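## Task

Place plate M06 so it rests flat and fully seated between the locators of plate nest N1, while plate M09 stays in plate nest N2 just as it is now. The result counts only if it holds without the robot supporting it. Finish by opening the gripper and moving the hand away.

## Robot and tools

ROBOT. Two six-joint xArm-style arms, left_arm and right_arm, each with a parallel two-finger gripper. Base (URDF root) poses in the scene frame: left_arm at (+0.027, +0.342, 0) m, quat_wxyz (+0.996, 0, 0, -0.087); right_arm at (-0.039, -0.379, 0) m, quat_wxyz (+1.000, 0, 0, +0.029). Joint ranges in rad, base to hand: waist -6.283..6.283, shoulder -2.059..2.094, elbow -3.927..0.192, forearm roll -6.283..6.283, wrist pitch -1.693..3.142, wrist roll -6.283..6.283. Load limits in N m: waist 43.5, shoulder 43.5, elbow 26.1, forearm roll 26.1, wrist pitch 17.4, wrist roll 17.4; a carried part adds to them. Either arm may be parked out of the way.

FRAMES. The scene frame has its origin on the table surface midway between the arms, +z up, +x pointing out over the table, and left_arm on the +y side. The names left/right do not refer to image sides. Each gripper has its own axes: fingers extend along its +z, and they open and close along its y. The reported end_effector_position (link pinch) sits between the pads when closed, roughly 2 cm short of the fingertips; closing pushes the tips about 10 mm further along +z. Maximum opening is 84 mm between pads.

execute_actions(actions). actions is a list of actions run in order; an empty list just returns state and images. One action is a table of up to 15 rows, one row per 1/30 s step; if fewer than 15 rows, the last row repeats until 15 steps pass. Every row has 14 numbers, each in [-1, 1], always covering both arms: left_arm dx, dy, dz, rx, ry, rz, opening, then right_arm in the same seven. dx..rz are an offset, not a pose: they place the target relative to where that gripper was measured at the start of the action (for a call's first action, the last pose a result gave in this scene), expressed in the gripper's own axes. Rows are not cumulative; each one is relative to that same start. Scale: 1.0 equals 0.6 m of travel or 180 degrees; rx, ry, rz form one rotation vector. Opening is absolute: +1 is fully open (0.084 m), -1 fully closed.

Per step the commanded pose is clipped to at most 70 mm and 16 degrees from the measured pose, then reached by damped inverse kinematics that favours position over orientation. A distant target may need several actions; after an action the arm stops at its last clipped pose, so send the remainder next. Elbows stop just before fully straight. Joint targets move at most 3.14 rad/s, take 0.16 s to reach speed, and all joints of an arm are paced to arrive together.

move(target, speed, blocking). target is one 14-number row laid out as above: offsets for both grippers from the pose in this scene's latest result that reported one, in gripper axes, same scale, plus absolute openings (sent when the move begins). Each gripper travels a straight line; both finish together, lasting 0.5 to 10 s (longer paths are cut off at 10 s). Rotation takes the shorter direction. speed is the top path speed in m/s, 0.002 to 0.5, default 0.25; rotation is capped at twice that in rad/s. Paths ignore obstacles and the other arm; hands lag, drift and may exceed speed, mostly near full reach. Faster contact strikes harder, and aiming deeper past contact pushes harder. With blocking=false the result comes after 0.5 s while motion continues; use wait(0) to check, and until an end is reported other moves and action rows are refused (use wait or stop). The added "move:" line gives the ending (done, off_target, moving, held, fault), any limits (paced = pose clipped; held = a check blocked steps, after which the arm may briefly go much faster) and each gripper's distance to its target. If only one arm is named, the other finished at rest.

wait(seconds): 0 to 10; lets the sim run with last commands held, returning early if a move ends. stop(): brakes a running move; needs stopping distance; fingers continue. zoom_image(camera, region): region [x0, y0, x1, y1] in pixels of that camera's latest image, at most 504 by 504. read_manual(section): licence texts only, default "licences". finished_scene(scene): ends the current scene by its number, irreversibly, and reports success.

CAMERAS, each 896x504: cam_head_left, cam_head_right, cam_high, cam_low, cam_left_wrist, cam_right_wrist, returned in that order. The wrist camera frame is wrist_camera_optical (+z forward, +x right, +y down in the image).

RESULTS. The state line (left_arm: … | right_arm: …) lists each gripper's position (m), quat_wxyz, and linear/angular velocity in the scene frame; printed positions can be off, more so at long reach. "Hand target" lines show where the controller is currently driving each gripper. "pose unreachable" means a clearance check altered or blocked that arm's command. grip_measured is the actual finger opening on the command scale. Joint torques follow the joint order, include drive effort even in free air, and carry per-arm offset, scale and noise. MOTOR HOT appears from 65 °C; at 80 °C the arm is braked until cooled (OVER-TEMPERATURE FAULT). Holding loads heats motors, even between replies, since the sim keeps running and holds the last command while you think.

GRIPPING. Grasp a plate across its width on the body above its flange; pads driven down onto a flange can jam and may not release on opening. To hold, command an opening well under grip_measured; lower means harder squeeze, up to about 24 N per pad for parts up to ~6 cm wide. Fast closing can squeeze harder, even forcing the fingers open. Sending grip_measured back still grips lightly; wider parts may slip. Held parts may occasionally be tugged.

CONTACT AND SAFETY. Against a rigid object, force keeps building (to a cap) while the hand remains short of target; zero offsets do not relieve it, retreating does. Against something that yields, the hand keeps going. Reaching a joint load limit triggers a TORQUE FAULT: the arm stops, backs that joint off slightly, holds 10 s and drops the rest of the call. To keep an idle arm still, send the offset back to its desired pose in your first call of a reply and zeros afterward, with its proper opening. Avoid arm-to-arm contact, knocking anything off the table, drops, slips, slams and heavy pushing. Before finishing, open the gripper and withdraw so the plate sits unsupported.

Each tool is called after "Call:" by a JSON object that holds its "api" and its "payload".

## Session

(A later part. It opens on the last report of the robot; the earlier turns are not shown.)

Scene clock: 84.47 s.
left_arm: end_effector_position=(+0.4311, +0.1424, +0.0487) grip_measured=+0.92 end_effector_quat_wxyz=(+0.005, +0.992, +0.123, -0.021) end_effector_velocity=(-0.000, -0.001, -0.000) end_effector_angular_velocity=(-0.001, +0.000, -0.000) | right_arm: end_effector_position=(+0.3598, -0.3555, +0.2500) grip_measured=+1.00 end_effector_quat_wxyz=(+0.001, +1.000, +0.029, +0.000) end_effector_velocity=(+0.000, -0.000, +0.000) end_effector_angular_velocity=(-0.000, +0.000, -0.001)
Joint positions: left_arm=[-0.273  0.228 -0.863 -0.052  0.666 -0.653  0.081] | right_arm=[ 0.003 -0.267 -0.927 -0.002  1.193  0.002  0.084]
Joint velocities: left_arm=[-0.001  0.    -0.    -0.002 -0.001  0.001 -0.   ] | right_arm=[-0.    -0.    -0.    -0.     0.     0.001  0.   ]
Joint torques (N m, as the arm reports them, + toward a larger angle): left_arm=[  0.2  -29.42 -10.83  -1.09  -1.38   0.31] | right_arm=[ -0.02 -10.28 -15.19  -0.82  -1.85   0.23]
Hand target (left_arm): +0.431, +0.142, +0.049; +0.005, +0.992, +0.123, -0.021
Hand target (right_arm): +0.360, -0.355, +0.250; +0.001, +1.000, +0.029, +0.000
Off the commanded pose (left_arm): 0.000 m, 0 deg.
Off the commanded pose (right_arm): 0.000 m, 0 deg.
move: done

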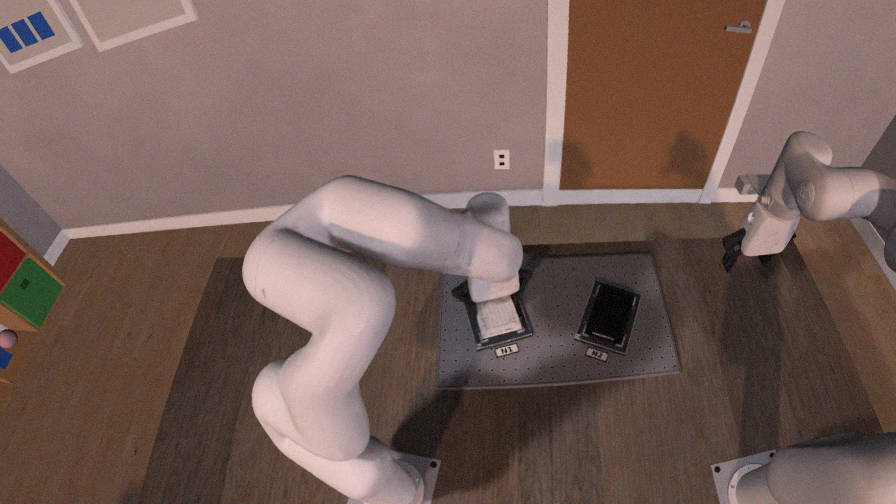

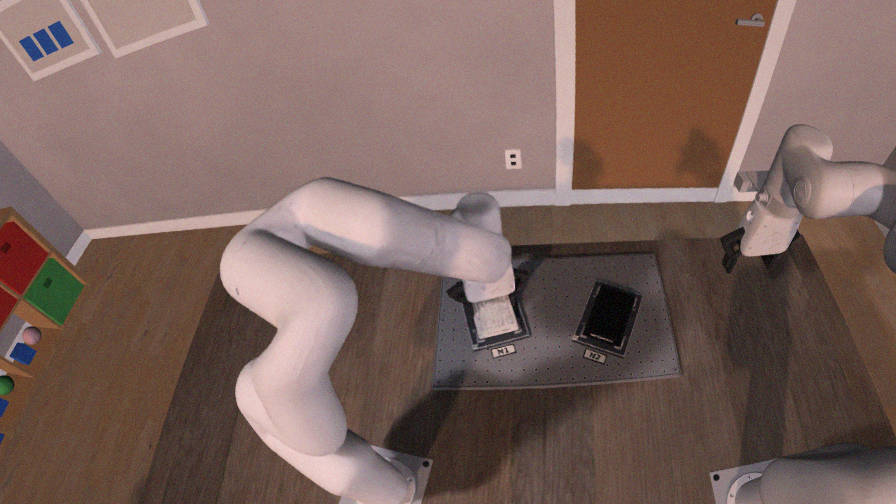

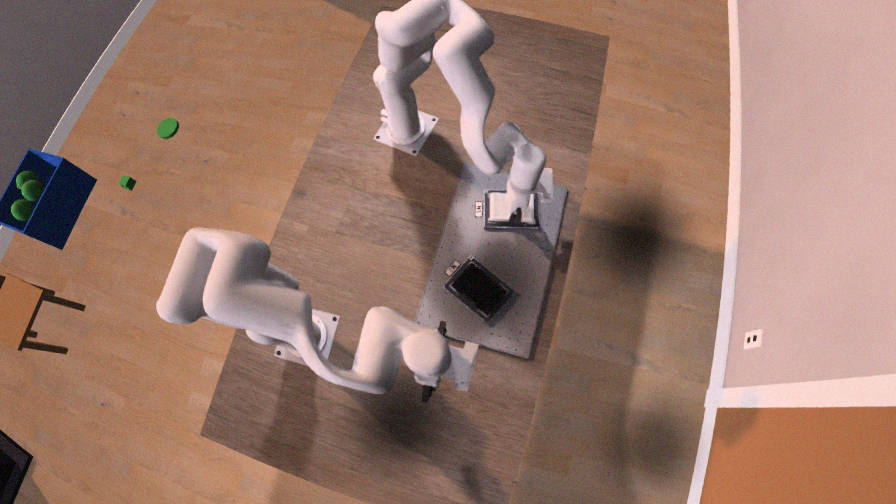

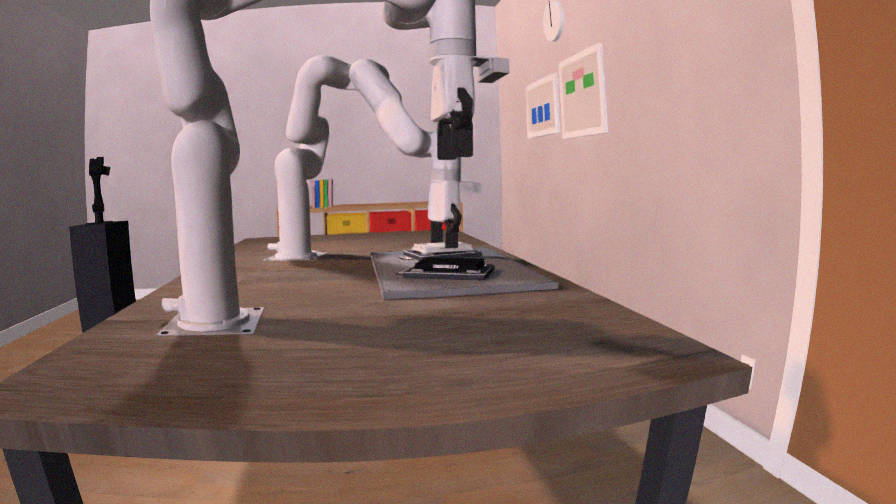

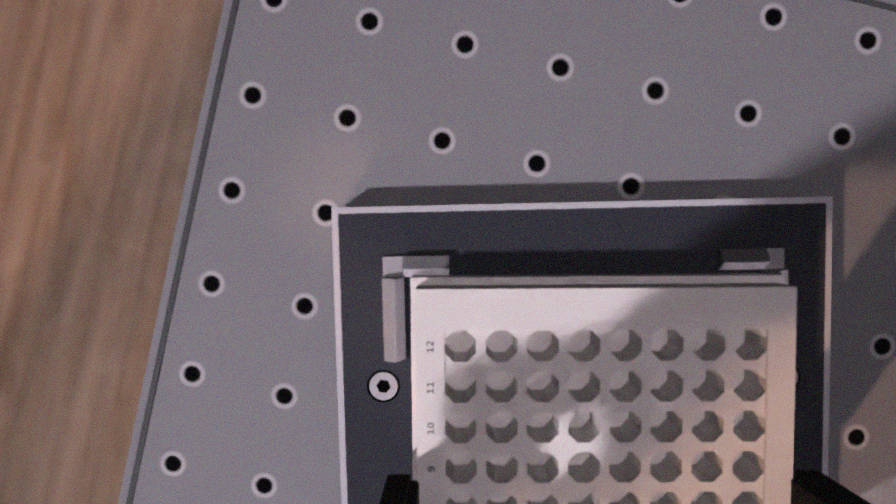

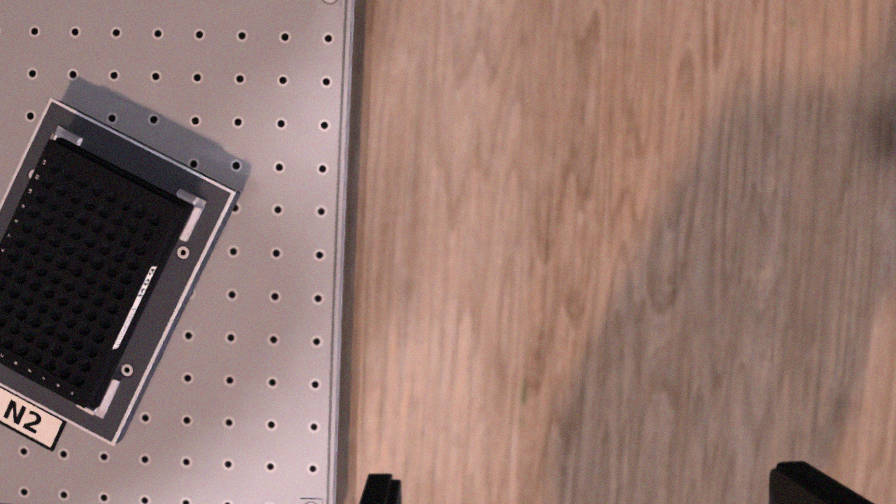

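Call:
{"api": "move", "payload": {"target": [0,0,0.005,0,0,0,0.6,0,0,0,0,0,0,1], "speed": 0.008}}

Call:
{"api": "zoom_image", "payload": {"camera": "cam_low", "region": [390,190,510,270]}}

Scene clock: 90.93 s.
left_arm: end_effector_position=(+0.4312, +0.1424, +0.0462) grip_measured=+0.93 end_effector_quat_wxyz=(+0.005, +0.992, +0.123, -0.021) end_effector_velocity=(+0.000, -0.000, -0.001) end_effector_angular_velocity=(-0.002, -0.001, +0.001) | right_arm: end_effector_position=(+0.3598, -0.3555, +0.2500) grip_measured=+1.00 end_effector_quat_wxyz=(+0.001, +1.000, +0.029, +0.000) end_effector_velocity=(+0.000, -0.000, +0.000) end_effector_angular_velocity=(+0.000, -0.000, -0.001)
Joint positions: left_arm=[-0.273  0.233 -0.861 -0.052  0.658 -0.653  0.081] | right_arm=[ 0.003 -0.267 -0.927 -0.002  1.193  0.002  0.084]
Joint velocities: left_arm=[-0.     0.002  0.    -0.002 -0.004  0.    -0.001] | right_arm=[-0. -0. -0.  0. -0.  0.  0.]
Joint torques (N m, as the arm reports them, + toward a larger angle): left_arm=[ -0.93 -25.   -10.53  -0.58  -1.9    0.58] | right_arm=[  0.18  -9.4  -14.86  -0.85  -1.85   0.28]
Hand target (left_arm): +0.431, +0.142, +0.046; +0.005, +0.992, +0.123, -0.021
Hand target (right_arm): +0.360, -0.355, +0.250; +0.001, +1.000, +0.029, +0.000
Off the commanded pose (left_arm): 0.000 m, 0 deg.
Off the commanded pose (right_arm): 0.000 m, 0 deg.
move: done

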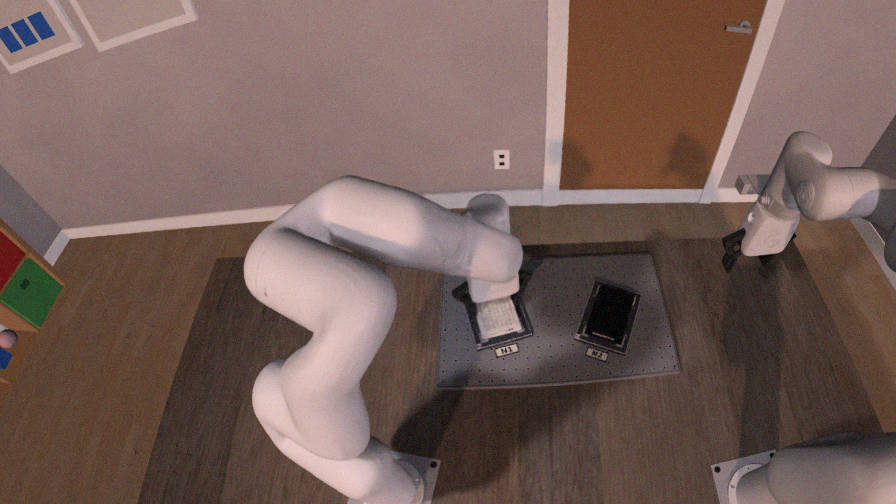

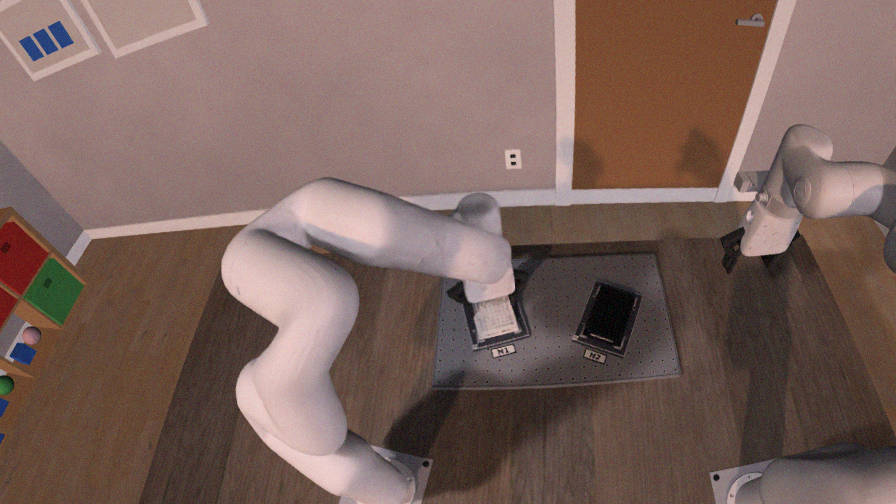

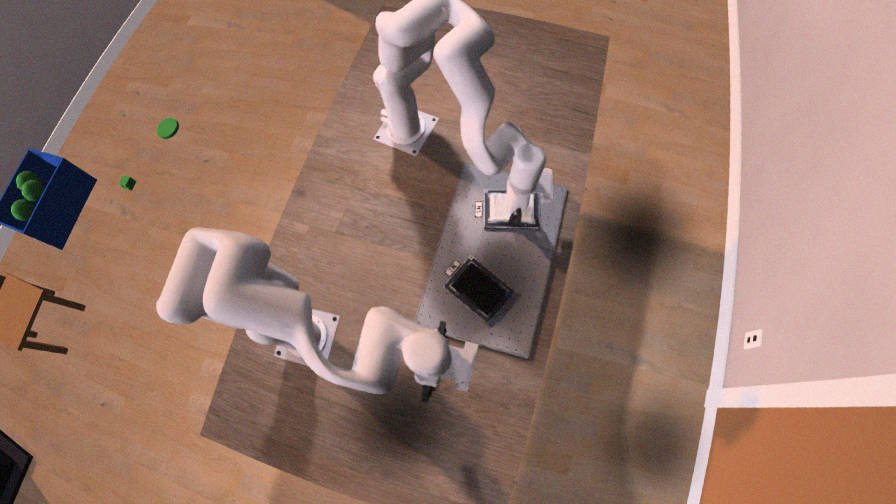

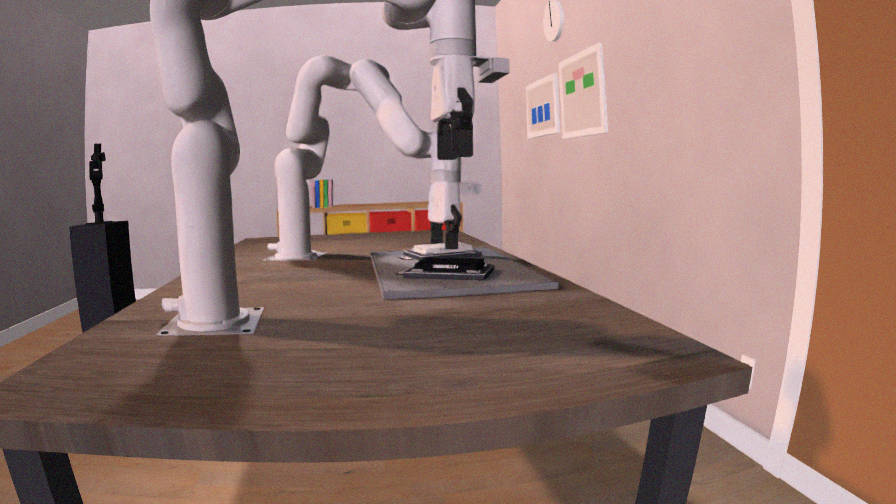

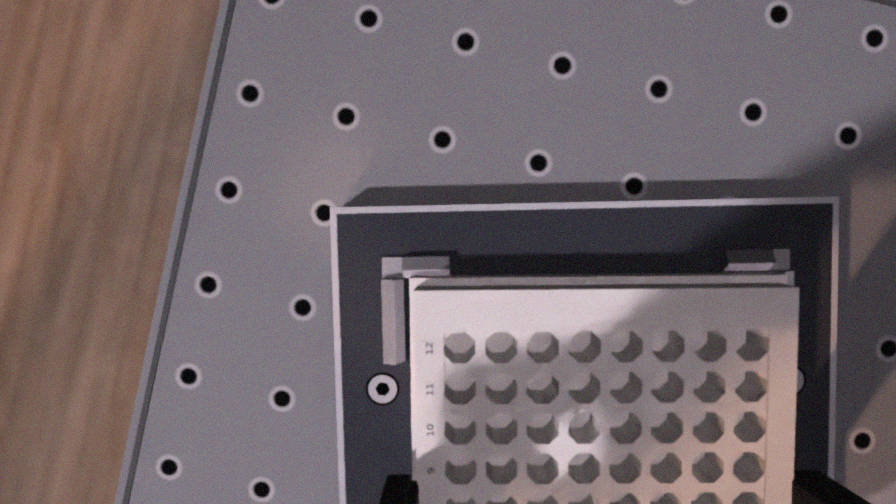

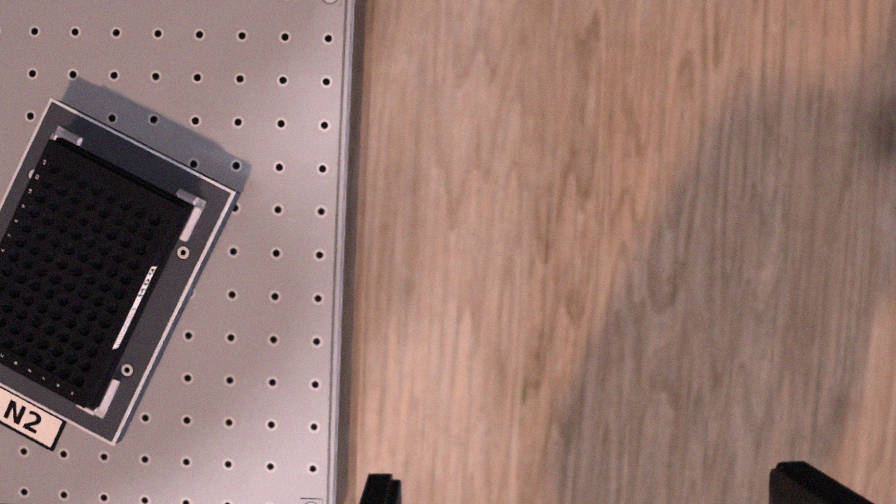

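Region (390, 190, 510, 270) of cam_low's 896x504 image, scaled by 4.200, with more detail than that image has.

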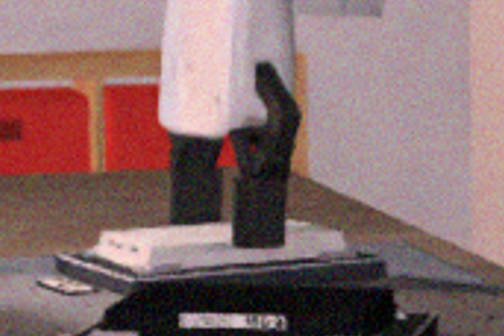

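Contact made. Release and look from above.

Call:
{"api": "move", "payload": {"target": [0,0,0,0,0,0,1,0,0,0,0,0,0,1]}}

Call:
{"api": "move", "payload": {"target": [-0.1,0,-0.2,0,0.015,0,1,0,0,0,0,0,0,1], "speed": 0.1}}

Call:
{"api": "zoom_image", "payload": {"camera": "cam_low", "region": [390,210,510,280]}}

Scene clock: 95.70 s.
left_arm: end_effector_position=(+0.4311, +0.1424, +0.0461) grip_measured=+1.00 end_effector_quat_wxyz=(+0.005, +0.992, +0.123, -0.021) end_effector_velocity=(-0.001, +0.000, -0.001) end_effector_angular_velocity=(-0.000, +0.002, +0.000) | right_arm: end_effector_position=(+0.3598, -0.3555, +0.2500) grip_measured=+1.00 end_effector_quat_wxyz=(+0.001, +1.000, +0.029, +0.000) end_effector_velocity=(+0.000, +0.000, +0.000) end_effector_angular_velocity=(+0.000, -0.000, +0.002)
Joint positions: left_arm=[-0.273  0.234 -0.861 -0.052  0.658 -0.653  0.084] | right_arm=[ 0.003 -0.267 -0.927 -0.002  1.193  0.002  0.084]
Joint velocities: left_arm=[ 0.    -0.     0.002 -0.001 -0.     0.002  0.   ] | right_arm=[ 0.    -0.    -0.001  0.     0.    -0.002 -0.   ]
Joint torques (N m, as the arm reports them, + toward a larger angle): left_arm=[  1.2  -29.31 -10.56  -1.23  -0.84  -0.21] | right_arm=[ -0.18  -9.9  -14.96  -0.64  -2.     0.21]
Hand target (left_arm): +0.431, +0.142, +0.046; +0.005, +0.992, +0.123, -0.021
Hand target (right_arm): +0.360, -0.355, +0.250; +0.001, +1.000, +0.029, +0.000
Off the commanded pose (left_arm): 0.000 m, 0 deg.
Off the commanded pose (right_arm): 0.000 m, 0 deg.
move: done

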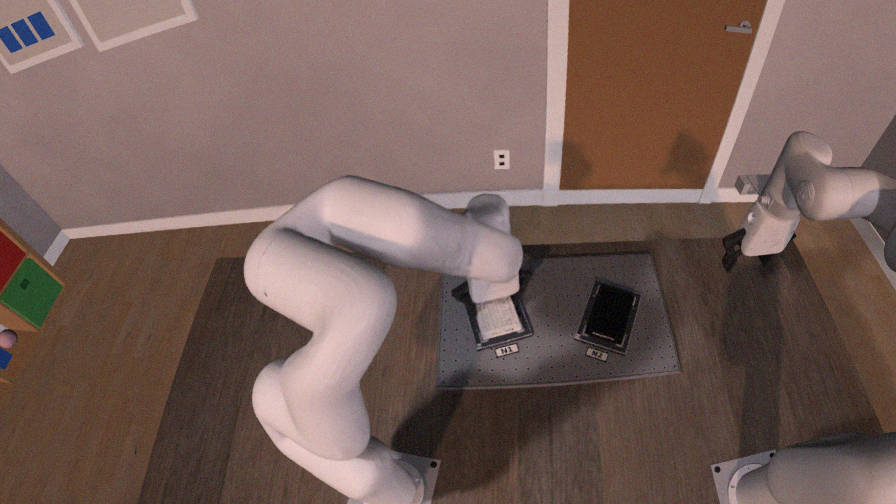

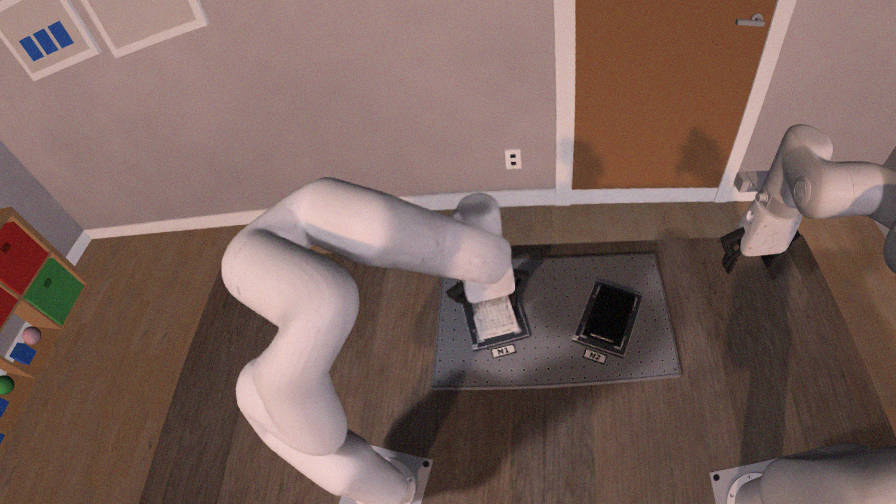

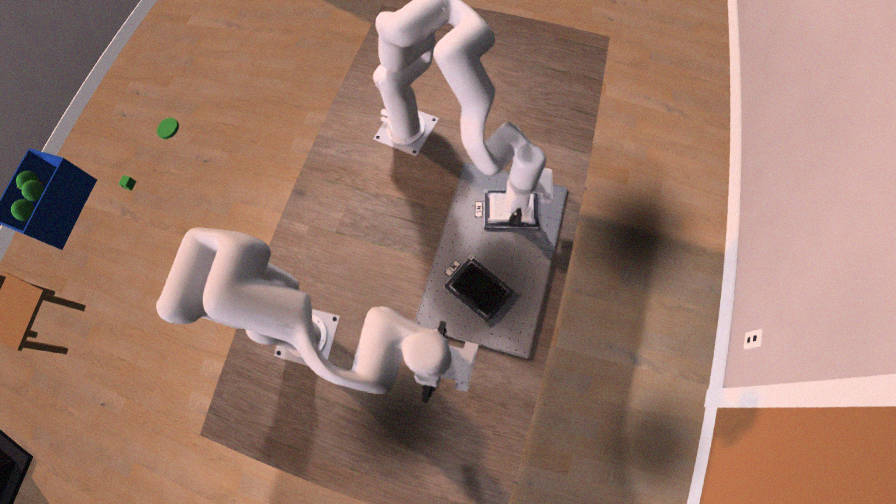

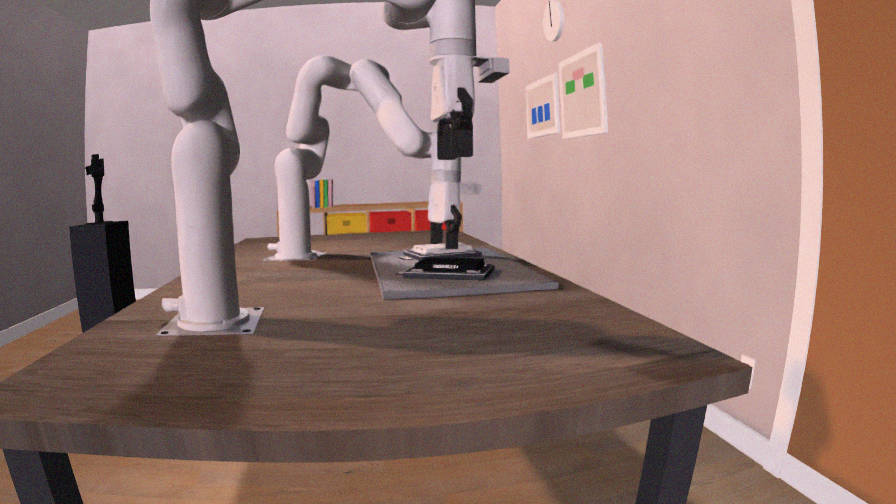

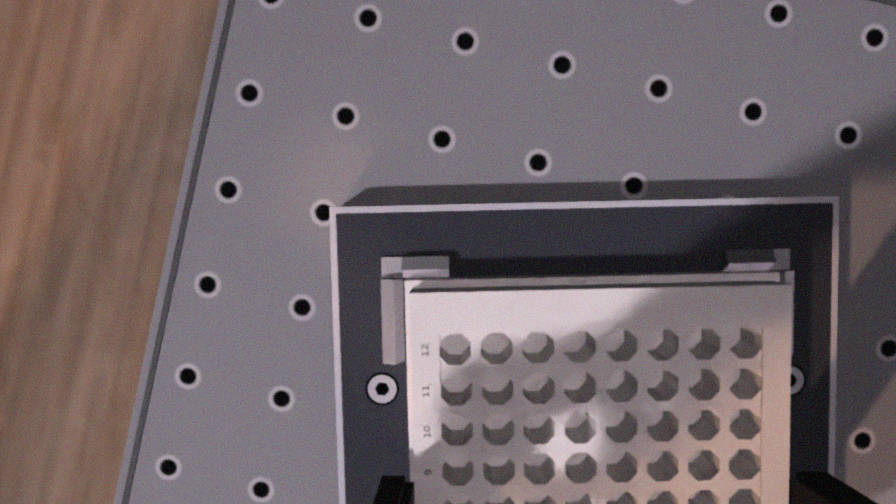

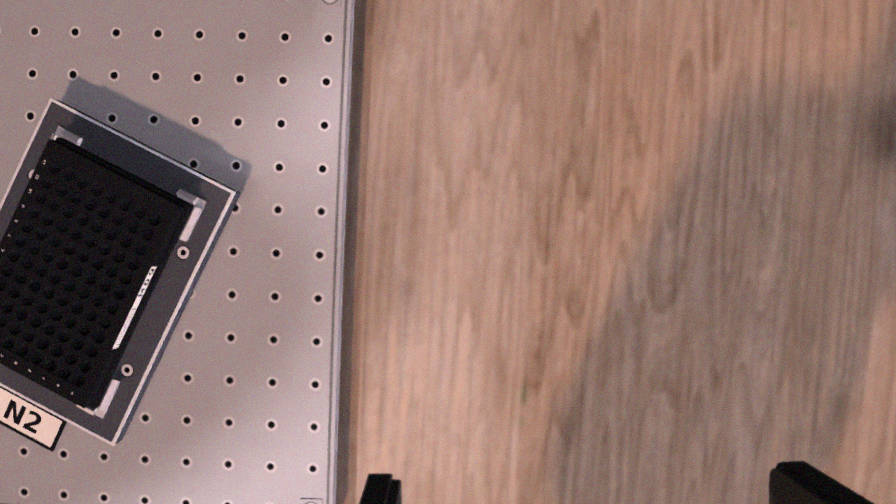

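Scene clock: 97.40 s.
left_arm: end_effector_position=(+0.3780, +0.1300, +0.1684) grip_measured=+1.00 end_effector_quat_wxyz=(+0.002, +0.992, +0.123, +0.002) end_effector_velocity=(+0.000, +0.000, +0.001) end_effector_angular_velocity=(-0.000, -0.001, +0.001) | right_arm: end_effector_position=(+0.3598, -0.3555, +0.2500) grip_measured=+1.00 end_effector_quat_wxyz=(+0.001, +1.000, +0.029, +0.000) end_effector_velocity=(-0.000, +0.000, -0.000) end_effector_angular_velocity=(-0.000, +0.000, -0.001)
Joint positions: left_arm=[-0.368 -0.155 -0.792 -0.001  0.942 -0.79   0.084] | right_arm=[ 0.003 -0.267 -0.927 -0.002  1.193  0.002  0.084]
Joint velocities: left_arm=[ 0.    -0.001 -0.001  0.001  0.001 -0.001  0.   ] | right_arm=[ 0.    -0.     0.    -0.    -0.     0.002  0.   ]
Joint torques (N m, as the arm reports them, + toward a larger angle): left_arm=[  0.5  -22.11 -12.47  -0.91  -1.27   0.1 ] | right_arm=[ -0.18  -9.76 -14.86  -0.97  -1.87   0.19]
Hand target (left_arm): +0.378, +0.130, +0.169; +0.002, +0.992, +0.123, +0.002
Hand target (right_arm): +0.360, -0.355, +0.250; +0.001, +1.000, +0.029, +0.000
Off the commanded pose (left_arm): 0.000 m, 0 deg.
Off the commanded pose (right_arm): 0.000 m, 0 deg.
move: done

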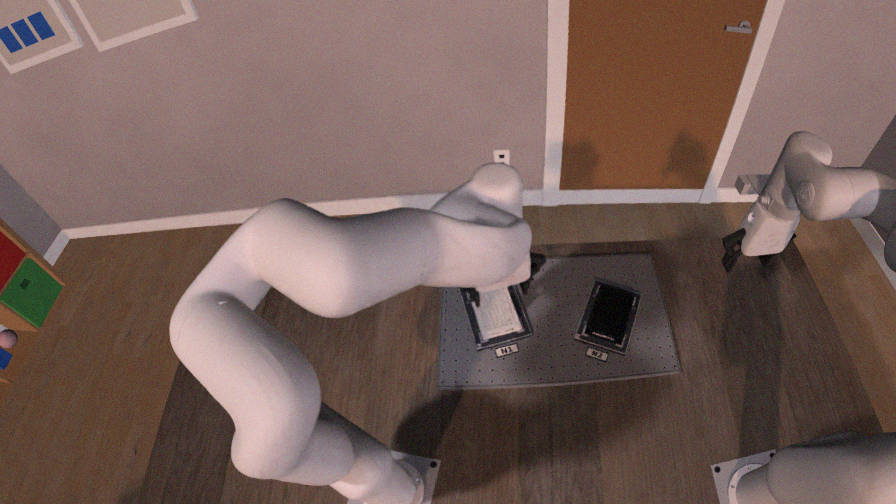

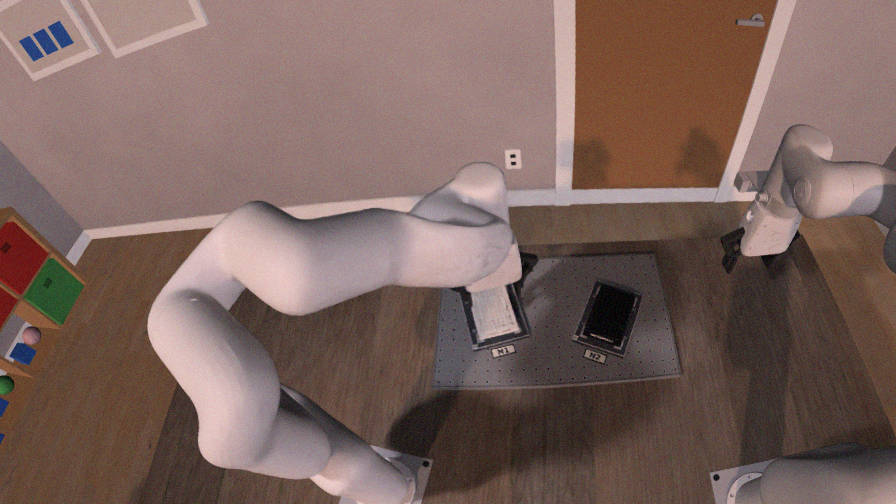

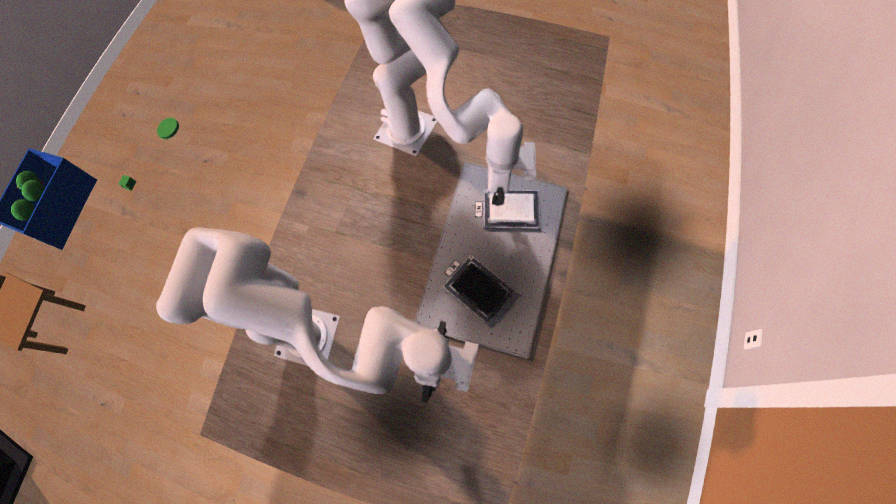

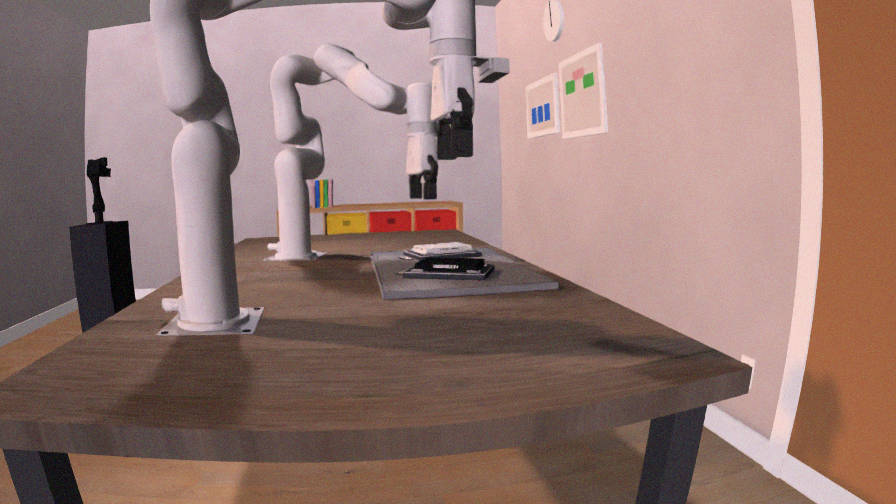

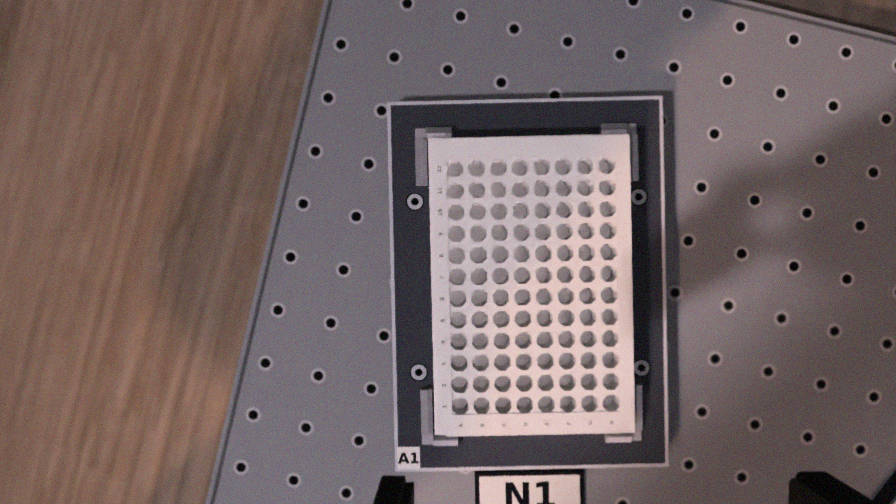

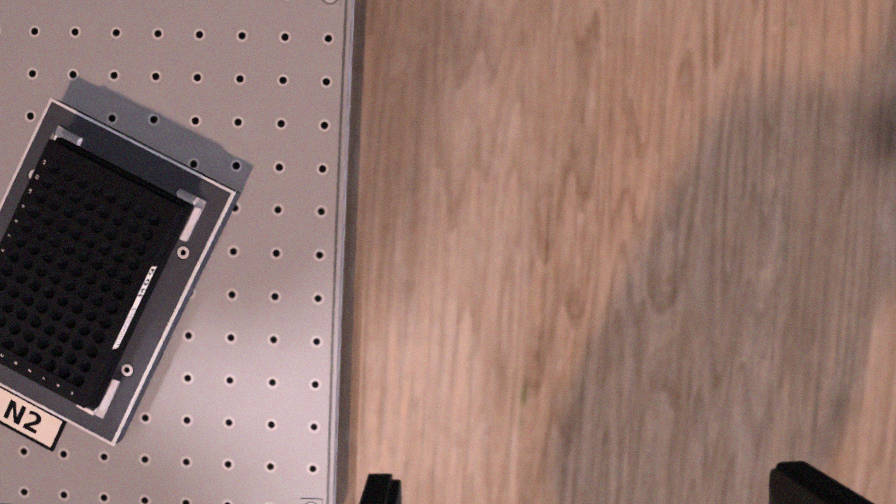

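Region (390, 210, 510, 280) of cam_low's 896x504 image, scaled by 4.200, with more detail than that image has; it fills the top 294 rows of this view, and the rest is white.

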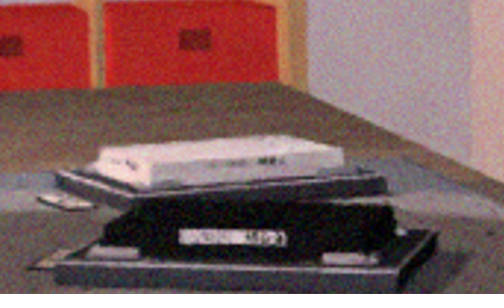

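Call:
{"api": "zoom_image", "payload": {"camera": "cam_left_wrist", "region": [380,90,690,480]}}

Call:
{"api": "zoom_image", "payload": {"camera": "cam_low", "region": [400,235,490,285]}}

Region (380, 90, 690, 480) of cam_left_wrist's 896x504 image, scaled by 1.292, with more detail than that image has; it fills the left 401 columns of this view, and the rest is white.

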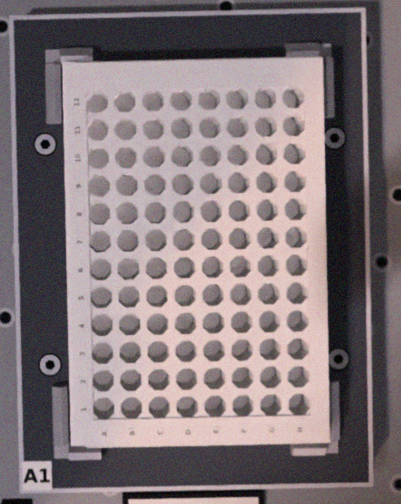

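Region (400, 235, 490, 285) of cam_low's 896x504 image, scaled by 5.600, with more detail than that image has.

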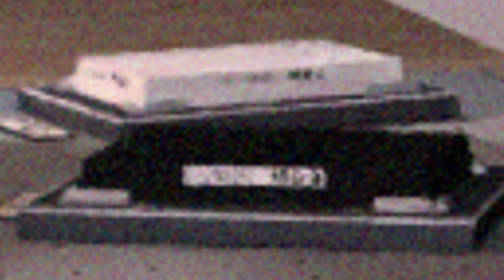

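Call:
{"api": "finished_scene", "payload": {"scene": 1}}

The scene is finished: the task was done.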